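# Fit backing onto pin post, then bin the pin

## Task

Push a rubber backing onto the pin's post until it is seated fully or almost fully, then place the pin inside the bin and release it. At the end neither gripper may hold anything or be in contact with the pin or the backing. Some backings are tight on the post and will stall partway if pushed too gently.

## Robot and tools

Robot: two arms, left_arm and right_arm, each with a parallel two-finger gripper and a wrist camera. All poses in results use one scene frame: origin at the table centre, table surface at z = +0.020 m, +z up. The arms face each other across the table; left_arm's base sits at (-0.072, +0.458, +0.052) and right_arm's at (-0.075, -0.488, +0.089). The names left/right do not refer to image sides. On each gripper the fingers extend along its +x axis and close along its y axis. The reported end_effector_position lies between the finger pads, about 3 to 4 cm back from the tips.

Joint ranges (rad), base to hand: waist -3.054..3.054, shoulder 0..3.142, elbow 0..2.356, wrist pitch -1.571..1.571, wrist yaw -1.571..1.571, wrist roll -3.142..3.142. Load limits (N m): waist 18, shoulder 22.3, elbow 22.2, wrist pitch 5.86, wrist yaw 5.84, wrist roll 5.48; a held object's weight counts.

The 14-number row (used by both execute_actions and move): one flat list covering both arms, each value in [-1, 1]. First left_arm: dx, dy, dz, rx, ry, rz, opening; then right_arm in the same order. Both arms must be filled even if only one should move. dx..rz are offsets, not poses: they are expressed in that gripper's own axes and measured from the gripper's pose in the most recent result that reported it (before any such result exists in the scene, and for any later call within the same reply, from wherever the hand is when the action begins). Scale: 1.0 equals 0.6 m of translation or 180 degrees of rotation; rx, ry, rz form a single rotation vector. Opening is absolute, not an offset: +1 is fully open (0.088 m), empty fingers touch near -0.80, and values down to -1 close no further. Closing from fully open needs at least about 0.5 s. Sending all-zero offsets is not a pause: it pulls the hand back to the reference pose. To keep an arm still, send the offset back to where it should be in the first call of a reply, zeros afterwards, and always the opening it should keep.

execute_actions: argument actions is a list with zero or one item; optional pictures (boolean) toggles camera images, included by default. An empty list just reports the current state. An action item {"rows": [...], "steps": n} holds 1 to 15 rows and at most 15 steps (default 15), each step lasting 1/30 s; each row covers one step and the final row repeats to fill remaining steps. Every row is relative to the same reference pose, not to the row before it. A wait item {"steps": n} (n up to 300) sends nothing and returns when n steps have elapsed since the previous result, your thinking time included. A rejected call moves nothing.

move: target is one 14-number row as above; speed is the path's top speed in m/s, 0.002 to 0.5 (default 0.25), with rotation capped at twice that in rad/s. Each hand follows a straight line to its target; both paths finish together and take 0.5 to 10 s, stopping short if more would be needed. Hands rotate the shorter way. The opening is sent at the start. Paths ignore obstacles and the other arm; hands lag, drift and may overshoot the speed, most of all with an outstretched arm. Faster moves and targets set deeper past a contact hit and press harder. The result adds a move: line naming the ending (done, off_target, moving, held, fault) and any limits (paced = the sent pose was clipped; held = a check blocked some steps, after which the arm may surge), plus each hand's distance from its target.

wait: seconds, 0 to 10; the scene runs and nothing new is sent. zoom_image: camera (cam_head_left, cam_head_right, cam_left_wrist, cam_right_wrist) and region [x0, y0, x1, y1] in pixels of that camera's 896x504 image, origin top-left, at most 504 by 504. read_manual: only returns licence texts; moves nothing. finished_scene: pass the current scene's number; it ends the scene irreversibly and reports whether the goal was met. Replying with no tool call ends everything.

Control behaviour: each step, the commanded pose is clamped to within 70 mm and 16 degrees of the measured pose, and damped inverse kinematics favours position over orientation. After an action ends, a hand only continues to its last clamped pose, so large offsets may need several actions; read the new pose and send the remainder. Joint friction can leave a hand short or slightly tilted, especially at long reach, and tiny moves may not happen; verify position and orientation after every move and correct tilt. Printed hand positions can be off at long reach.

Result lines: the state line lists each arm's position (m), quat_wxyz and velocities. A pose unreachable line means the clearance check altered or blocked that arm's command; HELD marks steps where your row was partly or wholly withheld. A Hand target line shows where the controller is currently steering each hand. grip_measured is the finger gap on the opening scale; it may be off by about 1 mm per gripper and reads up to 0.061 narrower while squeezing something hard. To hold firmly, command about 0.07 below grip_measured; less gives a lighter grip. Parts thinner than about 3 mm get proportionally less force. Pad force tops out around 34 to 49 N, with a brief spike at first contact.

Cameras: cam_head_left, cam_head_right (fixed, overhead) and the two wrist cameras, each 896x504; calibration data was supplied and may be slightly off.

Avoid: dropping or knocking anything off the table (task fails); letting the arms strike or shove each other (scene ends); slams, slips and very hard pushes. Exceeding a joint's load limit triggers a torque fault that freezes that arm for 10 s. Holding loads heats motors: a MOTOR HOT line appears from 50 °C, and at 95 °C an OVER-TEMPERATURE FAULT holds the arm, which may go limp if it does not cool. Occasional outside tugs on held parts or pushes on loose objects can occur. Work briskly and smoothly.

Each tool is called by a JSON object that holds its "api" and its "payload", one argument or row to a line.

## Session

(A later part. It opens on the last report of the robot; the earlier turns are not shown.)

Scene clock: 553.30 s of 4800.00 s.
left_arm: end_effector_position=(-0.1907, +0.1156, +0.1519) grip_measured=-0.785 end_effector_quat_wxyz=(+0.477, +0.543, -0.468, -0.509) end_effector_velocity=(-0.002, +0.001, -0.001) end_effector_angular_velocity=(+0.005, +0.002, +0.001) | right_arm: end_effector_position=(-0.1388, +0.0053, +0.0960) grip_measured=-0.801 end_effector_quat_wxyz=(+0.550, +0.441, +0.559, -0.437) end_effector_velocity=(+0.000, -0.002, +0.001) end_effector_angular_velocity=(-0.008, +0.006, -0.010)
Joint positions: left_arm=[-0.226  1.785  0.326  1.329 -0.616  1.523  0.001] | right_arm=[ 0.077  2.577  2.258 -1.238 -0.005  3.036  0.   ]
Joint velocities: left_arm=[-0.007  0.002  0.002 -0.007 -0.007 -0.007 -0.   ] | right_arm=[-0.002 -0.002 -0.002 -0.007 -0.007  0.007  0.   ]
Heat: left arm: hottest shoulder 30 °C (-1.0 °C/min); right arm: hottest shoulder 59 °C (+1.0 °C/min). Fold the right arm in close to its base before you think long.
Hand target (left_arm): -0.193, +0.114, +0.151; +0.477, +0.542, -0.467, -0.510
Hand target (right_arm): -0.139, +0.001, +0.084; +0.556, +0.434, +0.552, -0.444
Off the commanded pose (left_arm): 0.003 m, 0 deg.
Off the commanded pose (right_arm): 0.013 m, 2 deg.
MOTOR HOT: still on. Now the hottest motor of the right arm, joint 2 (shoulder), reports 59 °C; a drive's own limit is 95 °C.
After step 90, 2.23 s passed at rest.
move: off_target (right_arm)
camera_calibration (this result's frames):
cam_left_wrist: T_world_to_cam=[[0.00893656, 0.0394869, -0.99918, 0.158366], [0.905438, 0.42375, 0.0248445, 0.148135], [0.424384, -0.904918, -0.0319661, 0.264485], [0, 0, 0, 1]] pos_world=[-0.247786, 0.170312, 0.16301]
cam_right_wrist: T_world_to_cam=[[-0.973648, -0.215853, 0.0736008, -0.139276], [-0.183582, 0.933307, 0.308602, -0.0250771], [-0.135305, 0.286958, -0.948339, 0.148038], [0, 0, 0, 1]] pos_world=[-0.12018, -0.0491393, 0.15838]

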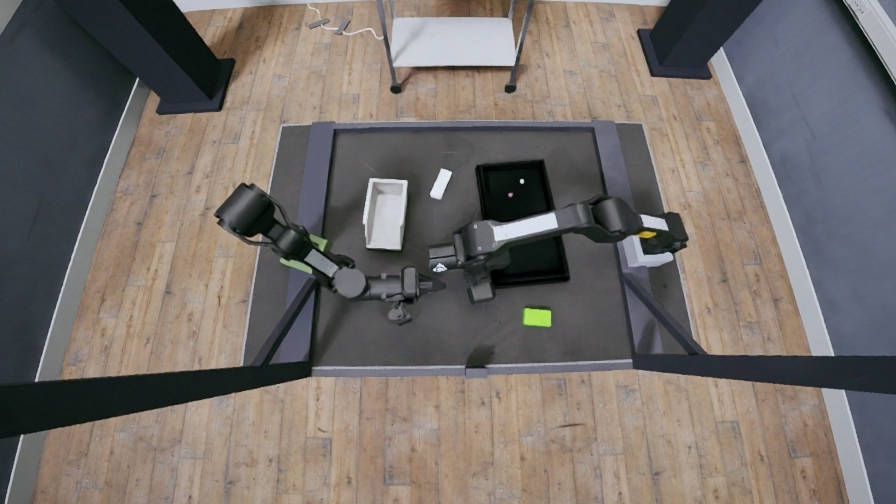

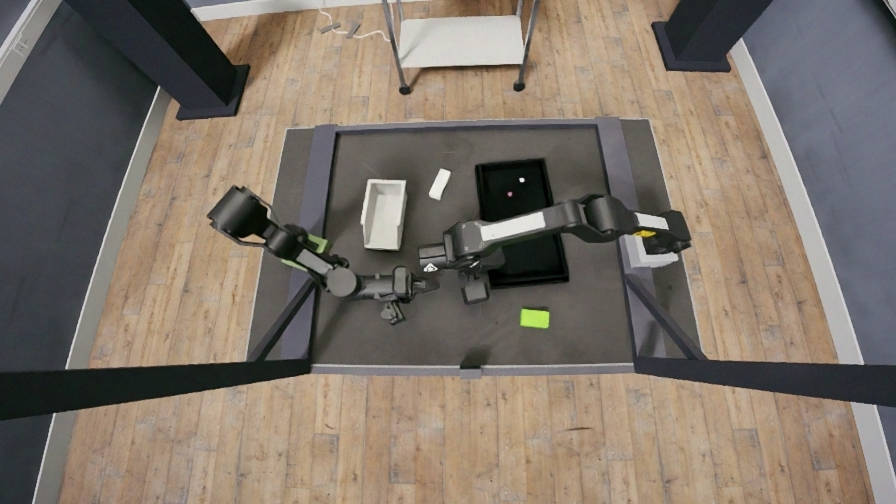

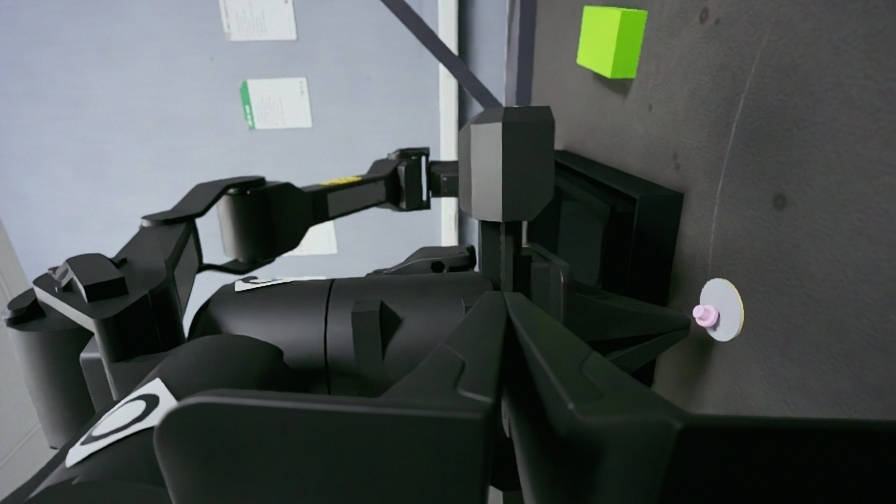

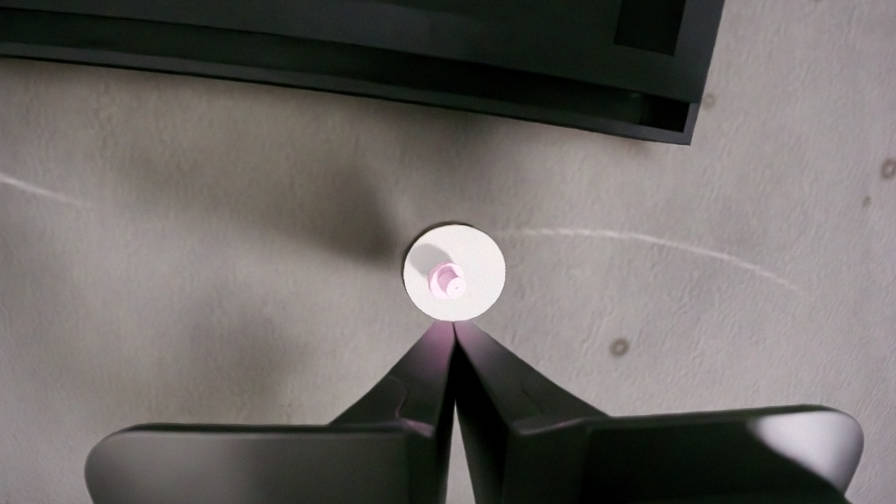

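{"api": "move", "payload": {
  "target": [0,0,0,0,0,0,-1,0.03,0,0.016,0,-0.015,0,-1],
  "speed": 0.03
}}

Scene clock: 556.43 s of 4800.00 s.
left_arm: end_effector_position=(-0.1909, +0.1155, +0.1519) grip_measured=-0.785 end_effector_quat_wxyz=(+0.477, +0.543, -0.468, -0.509) end_effector_velocity=(+0.001, +0.001, -0.001) end_effector_angular_velocity=(+0.005, +0.017, +0.007) | right_arm: end_effector_position=(-0.1378, +0.0000, +0.0889) grip_measured=-0.801 end_effector_quat_wxyz=(+0.555, +0.436, +0.553, -0.442) end_effector_velocity=(+0.003, -0.001, +0.003) end_effector_angular_velocity=(-0.003, +0.007, -0.000)
Joint positions: left_arm=[-0.226  1.785  0.326  1.328 -0.617  1.523  0.001] | right_arm=[ 0.077  2.577  2.23  -1.231 -0.003  3.036  0.   ]
Joint velocities: left_arm=[-0.002 -0.002 -0.002 -0.007 -0.007 -0.022 -0.   ] | right_arm=[-0.007 -0.007 -0.002 -0.007 -0.007 -0.007  0.   ]
Heat: left arm: hottest shoulder 30 °C (-1.0 °C/min); right arm: hottest shoulder 59 °C (+1.0 °C/min). Fold the right arm in close to its base before you think long.
Hand target (left_arm): -0.191, +0.116, +0.152; +0.477, +0.543, -0.468, -0.509
Hand target (right_arm): -0.137, -0.004, +0.078; +0.562, +0.431, +0.546, -0.447
Off the commanded pose (left_arm): 0.000 m, 0 deg.
Off the commanded pose (right_arm): 0.012 m, 1 deg.
MOTOR HOT: still on. Now the hottest motor of the right arm, joint 2 (shoulder), reports 59 °C; a drive's own limit is 95 °C.
move: off_target (right_arm)
camera_calibration (this result's frames):
cam_left_wrist: T_world_to_cam=[[0.00904649, 0.0394092, -0.999182, 0.158425], [0.905278, 0.424089, 0.024923, 0.148253], [0.424724, -0.904763, -0.0318397, 0.26454], [0, 0, 0, 1]] pos_world=[-0.248, 0.17023, 0.163024]
cam_right_wrist: T_world_to_cam=[[-0.973987, -0.214304, 0.0736456, -0.139006], [-0.184943, 0.93956, 0.288136, -0.0161844], [-0.130943, 0.267021, -0.954753, 0.144104], [0, 0, 0, 1]] pos_world=[-0.119514, -0.0530622, 0.152484]

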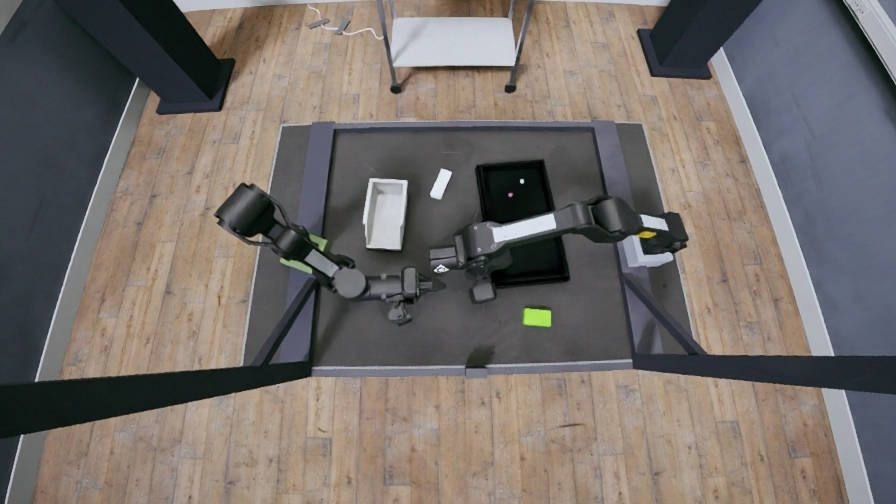

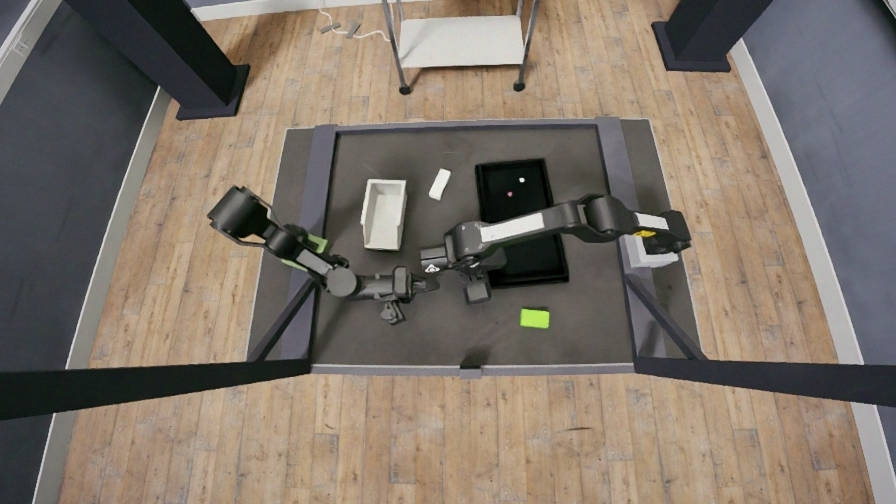

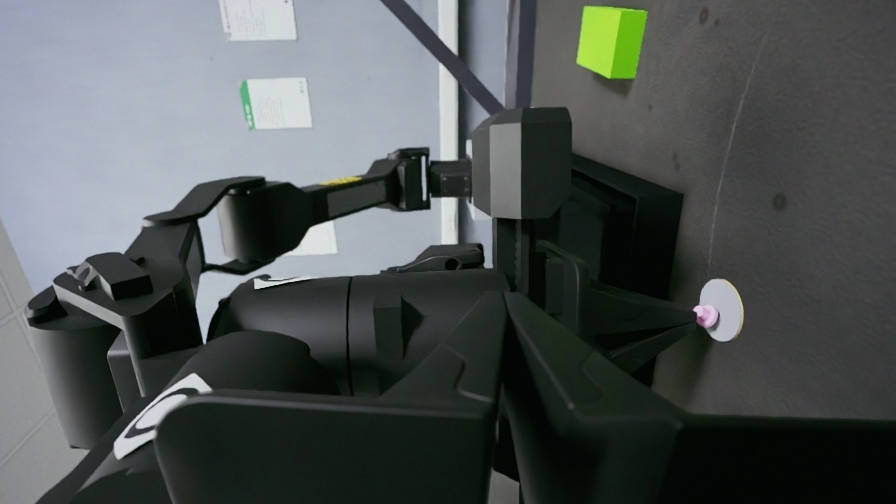

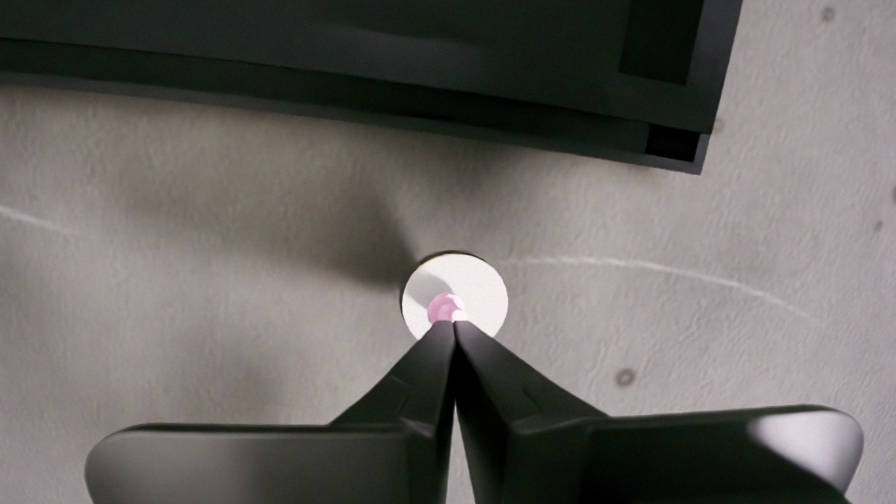

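Press down.

{"api": "move", "payload": {
  "target": [0,0,0,0,0,0,-1,0.08,0,0.012,0,-0.01,0,-1],
  "speed": 0.02
}}

{"api": "zoom_image", "payload": {
  "camera": "cam_left_wrist",
  "region": [650,260,770,360]
}}

Scene clock: 561.47 s of 4800.00 s.
left_arm: end_effector_position=(-0.1909, +0.1155, +0.1519) grip_measured=-0.785 end_effector_quat_wxyz=(+0.477, +0.543, -0.468, -0.509) end_effector_velocity=(+0.003, +0.001, -0.003) end_effector_angular_velocity=(+0.009, +0.014, +0.012) | right_arm: end_effector_position=(-0.1378, -0.0003, +0.0670) grip_measured=-0.801 end_effector_quat_wxyz=(+0.552, +0.439, +0.557, -0.438) end_effector_velocity=(+0.000, -0.001, +0.000) end_effector_angular_velocity=(+0.001, +0.008, -0.010)
Joint positions: left_arm=[-0.226  1.785  0.326  1.328 -0.617  1.523  0.001] | right_arm=[ 0.077  2.578  2.144 -1.131 -0.003  3.036  0.   ]
Joint velocities: left_arm=[ 0.002 -0.002 -0.007 -0.007 -0.007 -0.022 -0.   ] | right_arm=[-0.002 -0.007 -0.012  0.007 -0.007  0.007  0.   ]
Heat: left arm: hottest shoulder 30 °C (-1.0 °C/min); right arm: hottest shoulder 59 °C (+0.0 °C/min). Fold the right arm in close to its base before you think long.
Hand target (left_arm): -0.191, +0.116, +0.152; +0.477, +0.543, -0.468, -0.509
Hand target (right_arm): -0.136, -0.008, +0.042; +0.564, +0.429, +0.545, -0.448
Off the commanded pose (left_arm): 0.000 m, 0 deg.
Off the commanded pose (right_arm): 0.027 m, 3 deg.
MOTOR HOT: still on. Now the hottest motor of the right arm, joint 2 (shoulder), reports 59 °C; a drive's own limit is 95 °C.
move: off_target (right_arm)
camera_calibration (this result's frames):
cam_left_wrist: T_world_to_cam=[[0.00904649, 0.0394092, -0.999182, 0.158425], [0.905278, 0.424089, 0.024923, 0.148253], [0.424724, -0.904763, -0.0318397, 0.26454], [0, 0, 0, 1]] pos_world=[-0.248, 0.17023, 0.163024]
cam_right_wrist: T_world_to_cam=[[-0.973867, -0.215244, 0.0724724, -0.137333], [-0.184462, 0.935773, 0.300503, -0.0103158], [-0.132499, 0.279282, -0.951024, 0.122874], [0, 0, 0, 1]] pos_world=[-0.119367, -0.0542236, 0.129909]

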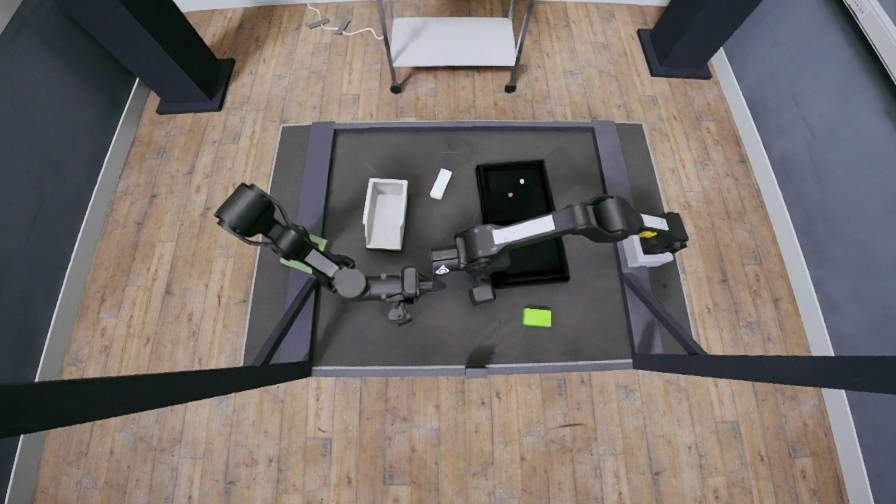

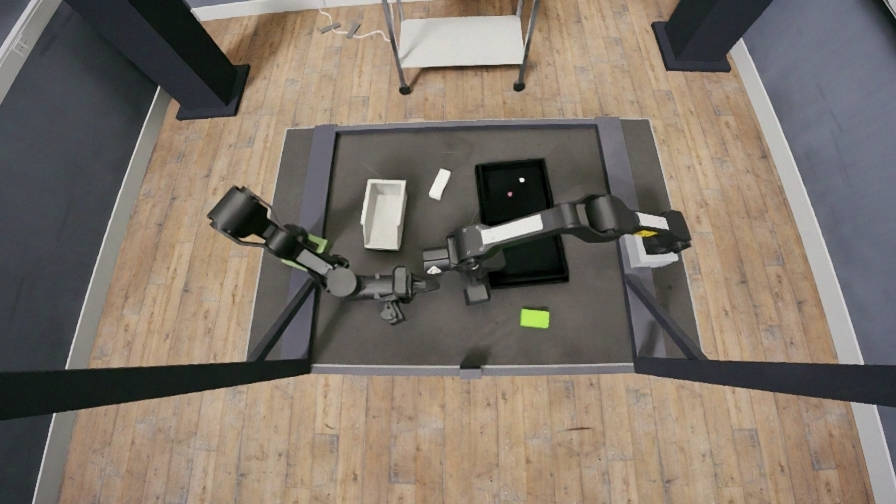

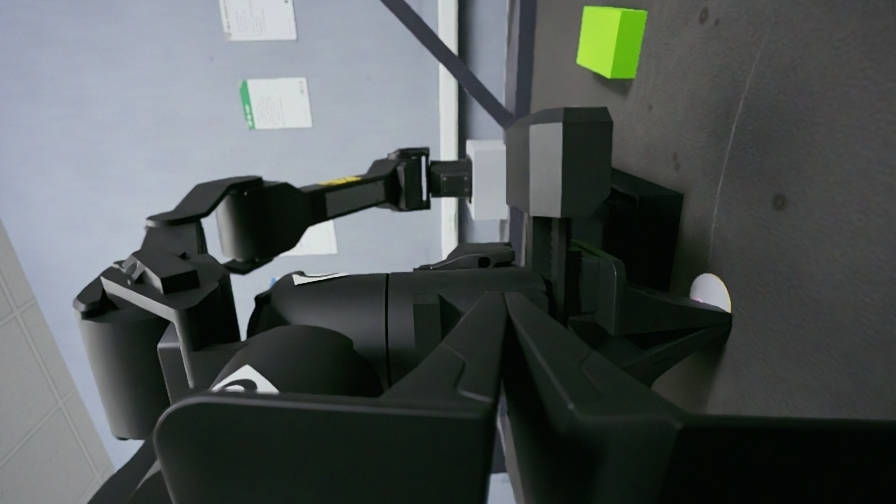

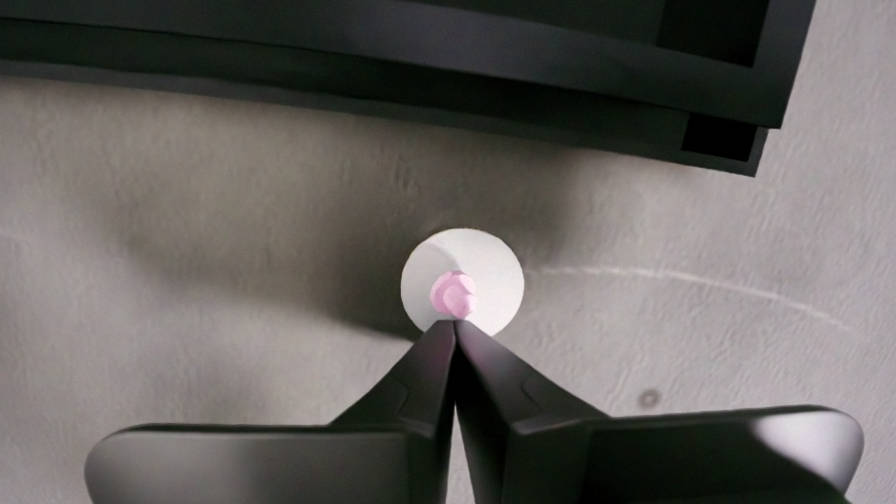

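Region (650, 260, 770, 360) of cam_left_wrist's 896x504 image, scaled by 4.200, with more detail than that image has.

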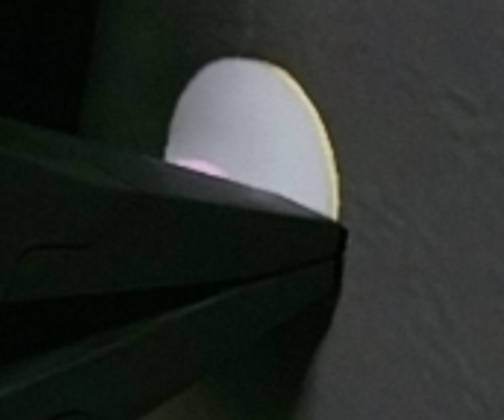

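{"api": "move", "payload": {
  "target": [-0.05,0.05,0.1,0,0,0,-1,-0.035,0,0.022,0,-0.01,0,-0.45],
  "speed": 0.04
}}

{"api": "move", "payload": {
  "target": [0,0,0,0,0,0,-1,0.045,0,0.004,0,0,0,-0.45],
  "speed": 0.03
}}

Scene clock: 570.63 s of 4800.00 s.
left_arm: end_effector_position=(-0.2500, +0.1413, +0.1766) grip_measured=-0.785 end_effector_quat_wxyz=(+0.468, +0.551, -0.471, -0.506) end_effector_velocity=(+0.004, +0.002, -0.003) end_effector_angular_velocity=(+0.010, -0.013, +0.030) | right_arm: end_effector_position=(-0.1343, -0.0114, +0.0840) grip_measured=-0.452 end_effector_quat_wxyz=(+0.560, +0.433, +0.547, -0.446) end_effector_velocity=(+0.001, -0.004, -0.003) end_effector_angular_velocity=(-0.018, +0.005, +0.005)
Joint positions: left_arm=[-0.484  1.67   0.432  1.058 -0.872  1.482  0.001] | right_arm=[ 0.074  2.537  2.135 -1.195 -0.     3.036  0.017]
Joint velocities: left_arm=[-0.007 -0.002 -0.002 -0.022 -0.037 -0.007 -0.   ] | right_arm=[-0.002  0.002 -0.007 -0.007 -0.007 -0.007 -0.   ]
Heat: left arm: hottest shoulder 30 °C (-1.0 °C/min); right arm: hottest shoulder 58 °C (-1.0 °C/min). Fold the right arm in close to its base before you think long.
Hand target (left_arm): -0.252, +0.140, +0.183; +0.477, +0.543, -0.470, -0.507
Hand target (right_arm): -0.135, -0.013, +0.088; +0.561, +0.432, +0.548, -0.445
Off the commanded pose (left_arm): 0.007 m, 1 deg.
Off the commanded pose (right_arm): 0.004 m, 0 deg.
MOTOR HOT: still on. Now the hottest motor of the right arm, joint 2 (shoulder), reports 58 °C; a drive's own limit is 95 °C.
After step 90, 4.00 s passed at rest.
move: done
camera_calibration (this result's frames):
cam_left_wrist: T_world_to_cam=[[0.0313685, 0.0499667, -0.998258, 0.186546], [0.904776, 0.422989, 0.0496033, 0.185872], [0.424731, -0.904756, -0.0319402, 0.3137], [0, 0, 0, 1]] pos_world=[-0.307262, 0.195879, 0.18702]
cam_right_wrist: T_world_to_cam=[[-0.975097, -0.209655, 0.072318, -0.137607], [-0.18326, 0.945356, 0.269662, -0.00147909], [-0.124902, 0.249694, -0.960236, 0.144093], [0, 0, 0, 1]] pos_world=[-0.116454, -0.0634307, 0.148713]

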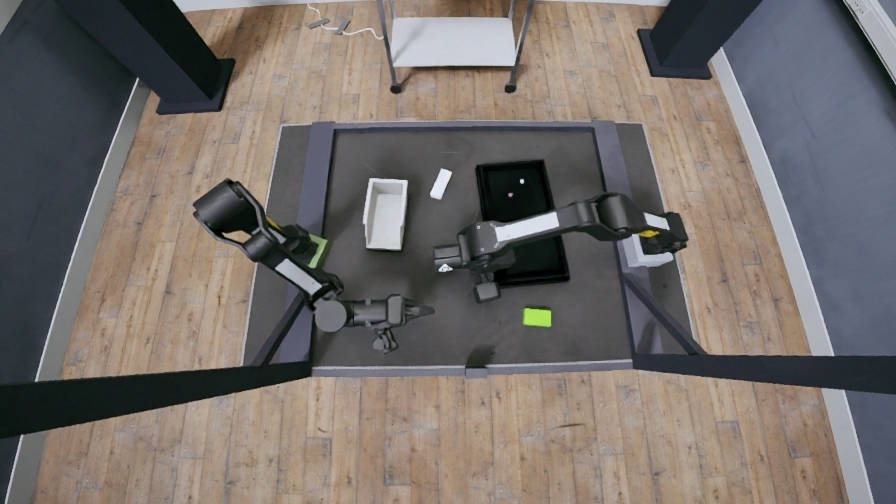

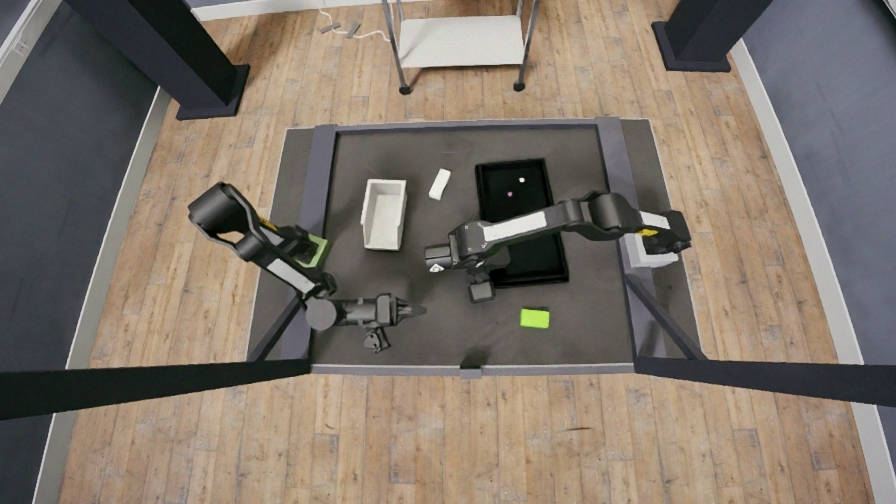

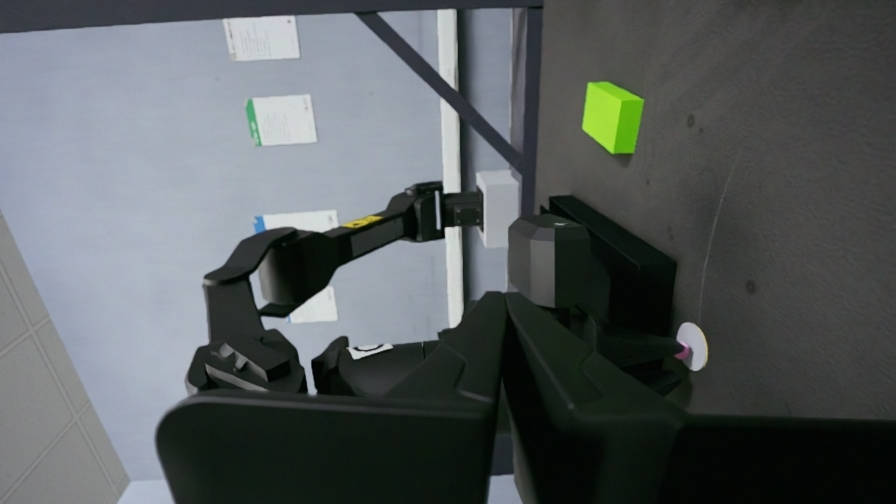

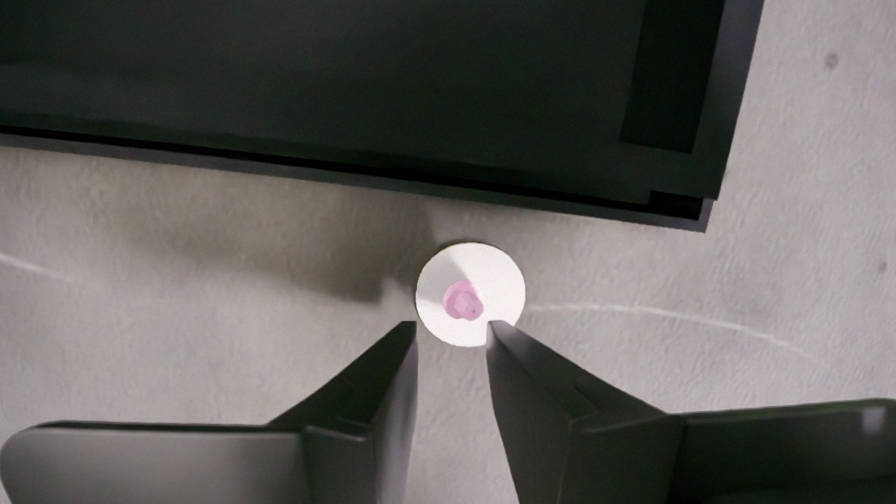

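Scene clock: 571.77 s of 4800.00 s.
left_arm: end_effector_position=(-0.2500, +0.1413, +0.1766) grip_measured=-0.785 end_effector_quat_wxyz=(+0.468, +0.551, -0.471, -0.506) end_effector_velocity=(-0.001, +0.001, -0.003) end_effector_angular_velocity=(+0.009, -0.001, -0.009) | right_arm: end_effector_position=(-0.1345, -0.0102, +0.0694) grip_measured=-0.452 end_effector_quat_wxyz=(+0.555, +0.438, +0.552, -0.441) end_effector_velocity=(+0.003, -0.002, -0.001) end_effector_angular_velocity=(-0.002, -0.008, +0.005)
Joint positions: left_arm=[-0.484  1.67   0.432  1.058 -0.872  1.482  0.001] | right_arm=[ 0.074  2.534  2.071 -1.113 -0.001  3.036  0.017]
Joint velocities: left_arm=[-0.002  0.002 -0.002 -0.007  0.007 -0.007  0.   ] | right_arm=[-0.002 -0.007 -0.017  0.007  0.007 -0.007 -0.   ]
Heat: left arm: hottest shoulder 30 °C (-1.0 °C/min); right arm: hottest shoulder 58 °C (-1.0 °C/min). Fold the right arm in close to its base before you think long.
Hand target (left_arm): -0.250, +0.141, +0.177; +0.468, +0.551, -0.471, -0.506
Hand target (right_arm): -0.134, -0.015, +0.057; +0.560, +0.433, +0.547, -0.446
Off the commanded pose (left_arm): 0.000 m, 0 deg.
Off the commanded pose (right_arm): 0.013 m, 1 deg.
MOTOR HOT: still on. Now the hottest motor of the right arm, joint 2 (shoulder), reports 58 °C; a drive's own limit is 95 °C.
move: off_target (right_arm)
camera_calibration (this result's frames):
cam_left_wrist: T_world_to_cam=[[0.0313685, 0.0499667, -0.998258, 0.186546], [0.904776, 0.422989, 0.0496033, 0.185872], [0.424731, -0.904756, -0.0319402, 0.3137], [0, 0, 0, 1]] pos_world=[-0.307262, 0.195879, 0.18702]
cam_right_wrist: T_world_to_cam=[[-0.974888, -0.211136, 0.0708214, -0.136382], [-0.18243, 0.939545, 0.289783, -0.0000731789], [-0.127723, 0.269586, -0.954469, 0.129166], [0, 0, 0, 1]] pos_world=[-0.116473, -0.0635476, 0.132965]

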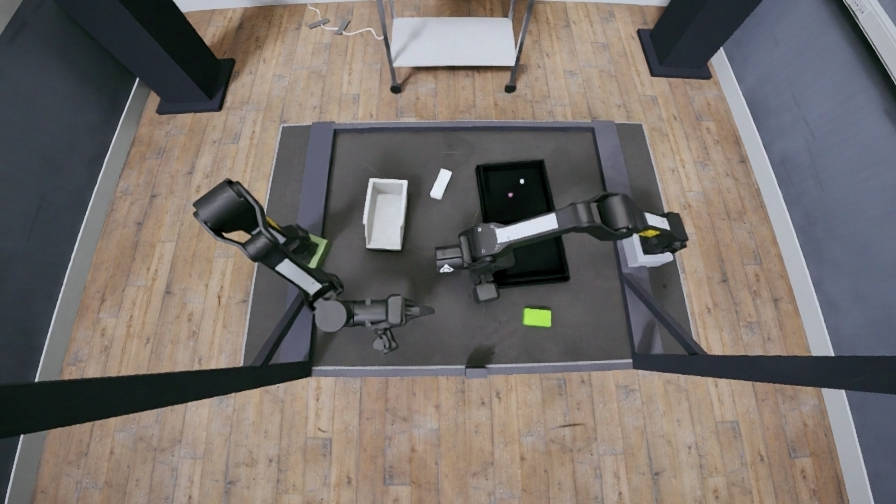

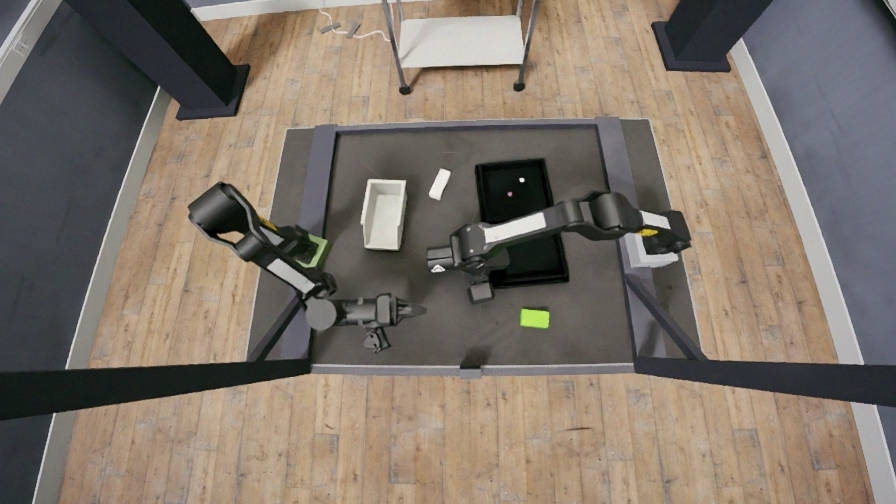

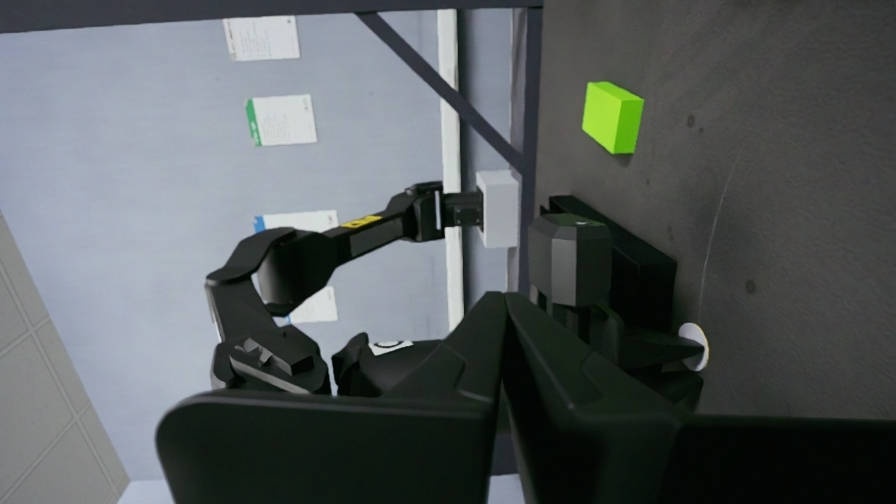

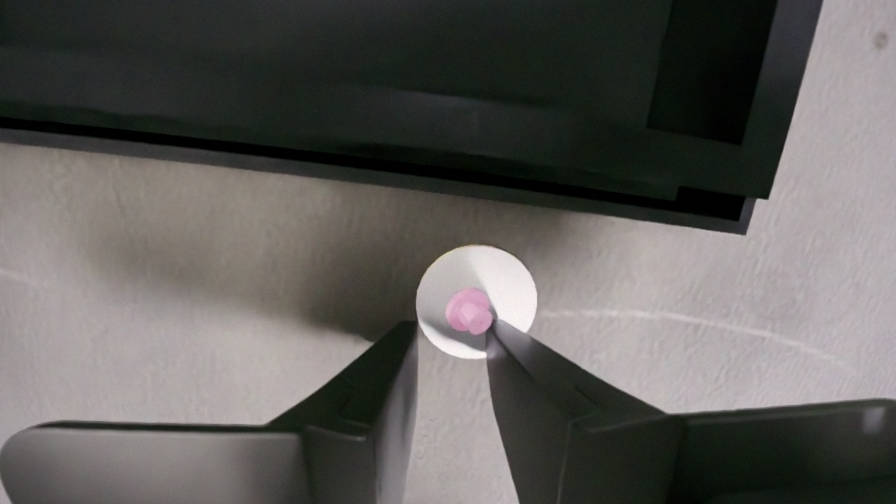

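{"api": "move", "payload": {
  "target": [0,0,0,0,0,0,-1,-0.004,-0.008,0.014,0,-0.008,0,-0.4],
  "speed": 0.02
}}

{"api": "move", "payload": {
  "target": [0,0,0,0,0,0,-1,0,0,0,0,0,0,-0.75]
}}

Scene clock: 575.60 s of 4800.00 s.
left_arm: end_effector_position=(-0.2500, +0.1413, +0.1766) grip_measured=-0.785 end_effector_quat_wxyz=(+0.468, +0.551, -0.471, -0.506) end_effector_velocity=(+0.003, +0.001, -0.002) end_effector_angular_velocity=(+0.006, +0.012, +0.012) | right_arm: end_effector_position=(-0.1363, -0.0151, +0.0719) grip_measured=-0.402 end_effector_quat_wxyz=(+0.559, +0.436, +0.548, -0.444) end_effector_velocity=(-0.001, -0.007, -0.001) end_effector_angular_velocity=(-0.028, +0.004, +0.010)
Joint positions: left_arm=[-0.484  1.67   0.432  1.058 -0.872  1.482  0.001] | right_arm=[ 0.08   2.523  2.06  -1.126  0.002  3.043  0.019]
Joint velocities: left_arm=[ 0.002 -0.002 -0.007 -0.007 -0.007 -0.022 -0.   ] | right_arm=[ 0.002 -0.002 -0.007 -0.022 -0.007 -0.007 -0.   ]
Heat: left arm: hottest shoulder 30 °C (-1.0 °C/min); right arm: hottest shoulder 58 °C (-1.0 °C/min). Fold the right arm in close to its base before you think long.
Hand target (left_arm): -0.250, +0.141, +0.177; +0.468, +0.551, -0.471, -0.506
Hand target (right_arm): -0.137, -0.019, +0.072; +0.562, +0.433, +0.546, -0.447
Off the commanded pose (left_arm): 0.000 m, 0 deg.
Off the commanded pose (right_arm): 0.004 m, 1 deg.
MOTOR HOT: still on. Now the hottest motor of the right arm, joint 2 (shoulder), reports 58 °C; a drive's own limit is 95 °C.
move: done
camera_calibration (this result's frames):
cam_left_wrist: T_world_to_cam=[[0.0313685, 0.0499667, -0.998258, 0.186546], [0.904776, 0.422989, 0.0496033, 0.185872], [0.424731, -0.904756, -0.0319402, 0.3137], [0, 0, 0, 1]] pos_world=[-0.307262, 0.195879, 0.18702]
cam_right_wrist: T_world_to_cam=[[-0.975325, -0.20951, 0.0696239, -0.139297], [-0.182877, 0.943348, 0.27686, 0.00441697], [-0.123684, 0.257295, -0.958385, 0.133299], [0, 0, 0, 1]] pos_world=[-0.118565, -0.0676481, 0.136227]

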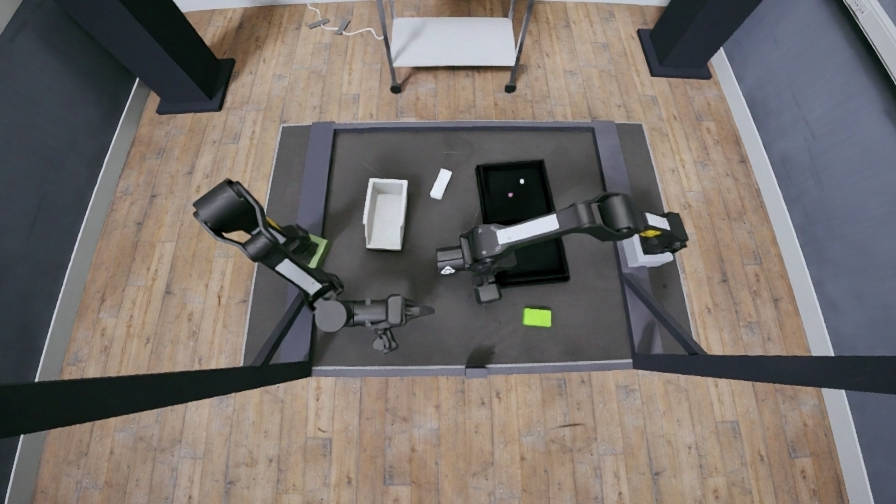

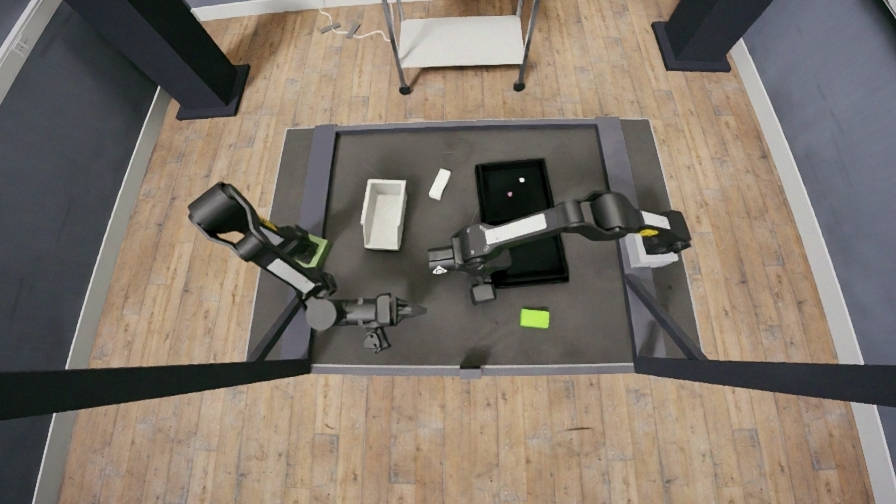

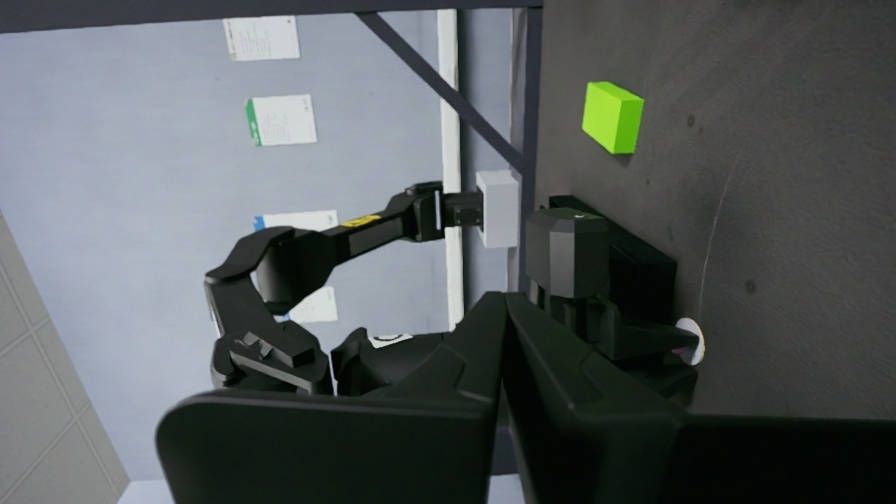

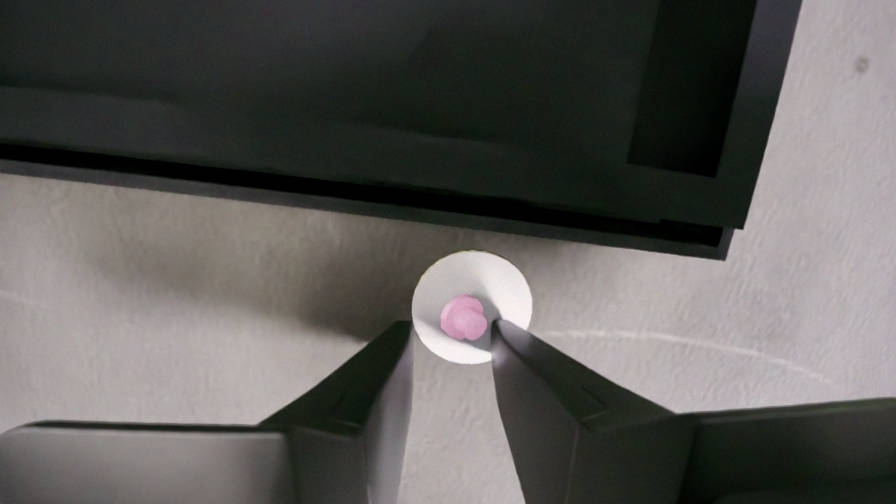

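Scene clock: 576.23 s of 4800.00 s.
left_arm: end_effector_position=(-0.2500, +0.1413, +0.1766) grip_measured=-0.785 end_effector_quat_wxyz=(+0.468, +0.551, -0.471, -0.506) end_effector_velocity=(+0.002, +0.002, -0.000) end_effector_angular_velocity=(-0.002, -0.006, +0.004) | right_arm: end_effector_position=(-0.1366, -0.0153, +0.0719) grip_measured=-0.746 end_effector_quat_wxyz=(+0.559, +0.435, +0.549, -0.444) end_effector_velocity=(+0.003, -0.002, +0.001) end_effector_angular_velocity=(-0.008, +0.007, +0.015)
Joint positions: left_arm=[-0.484  1.67   0.432  1.058 -0.872  1.482  0.001] | right_arm=[ 0.08   2.523  2.06  -1.127  0.001  3.043  0.002]
Joint velocities: left_arm=[-0.002 -0.002 -0.007  0.007 -0.007  0.007  0.   ] | right_arm=[-0.007 -0.002 -0.002 -0.007 -0.007 -0.022 -0.001]
Heat: left arm: hottest shoulder 30 °C (-1.0 °C/min); right arm: hottest shoulder 59 °C (+0.0 °C/min). Fold the right arm in close to its base before you think long.
Hand target (left_arm): -0.250, +0.141, +0.177; +0.468, +0.551, -0.471, -0.506
Hand target (right_arm): -0.136, -0.015, +0.072; +0.559, +0.436, +0.548, -0.444
Off the commanded pose (left_arm): 0.000 m, 0 deg.
Off the commanded pose (right_arm): 0.000 m, 0 deg.
MOTOR HOT: still on. Now the hottest motor of the right arm, joint 2 (shoulder), reports 59 °C; a drive's own limit is 95 °C.
move: done
camera_calibration (this result's frames):
cam_left_wrist: T_world_to_cam=[[0.0313685, 0.0499667, -0.998258, 0.186546], [0.904776, 0.422989, 0.0496033, 0.185872], [0.424731, -0.904756, -0.0319402, 0.3137], [0, 0, 0, 1]] pos_world=[-0.307262, 0.195879, 0.18702]
cam_right_wrist: T_world_to_cam=[[-0.975198, -0.209834, 0.0704137, -0.139643], [-0.183027, 0.943412, 0.27654, 0.00448187], [-0.124457, 0.256793, -0.958419, 0.133186], [0, 0, 0, 1]] pos_world=[-0.118784, -0.0677315, 0.136241]

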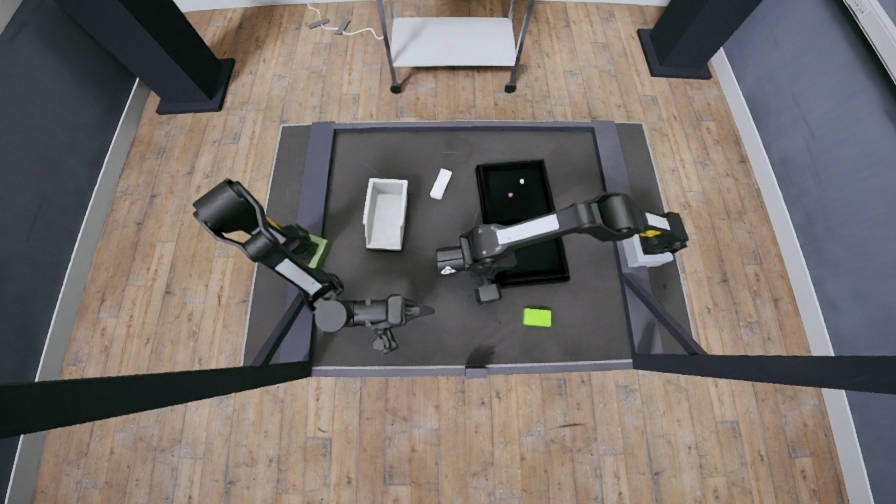

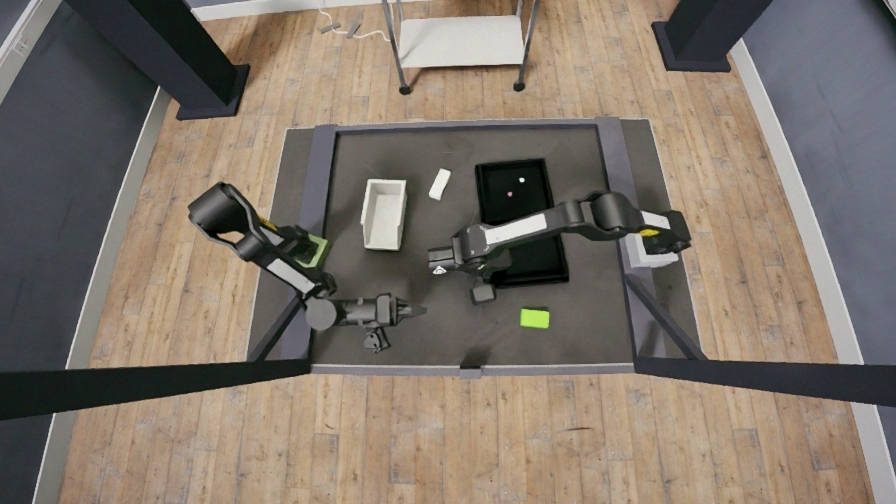

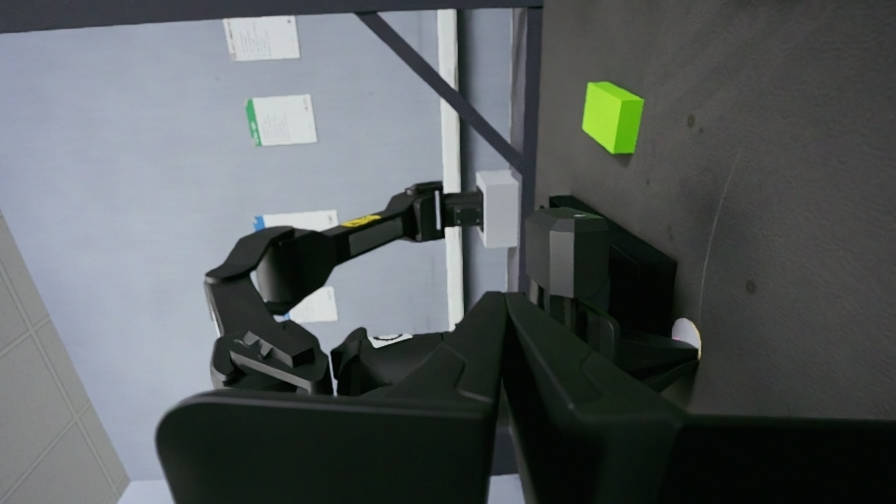

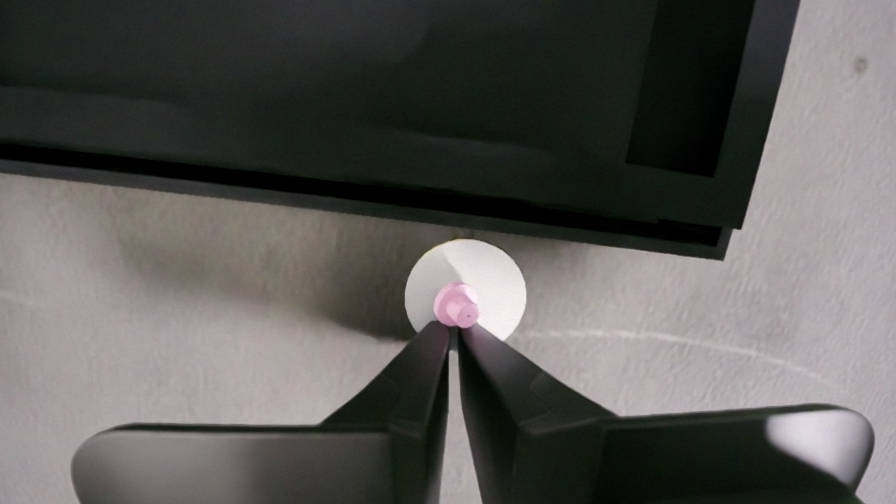

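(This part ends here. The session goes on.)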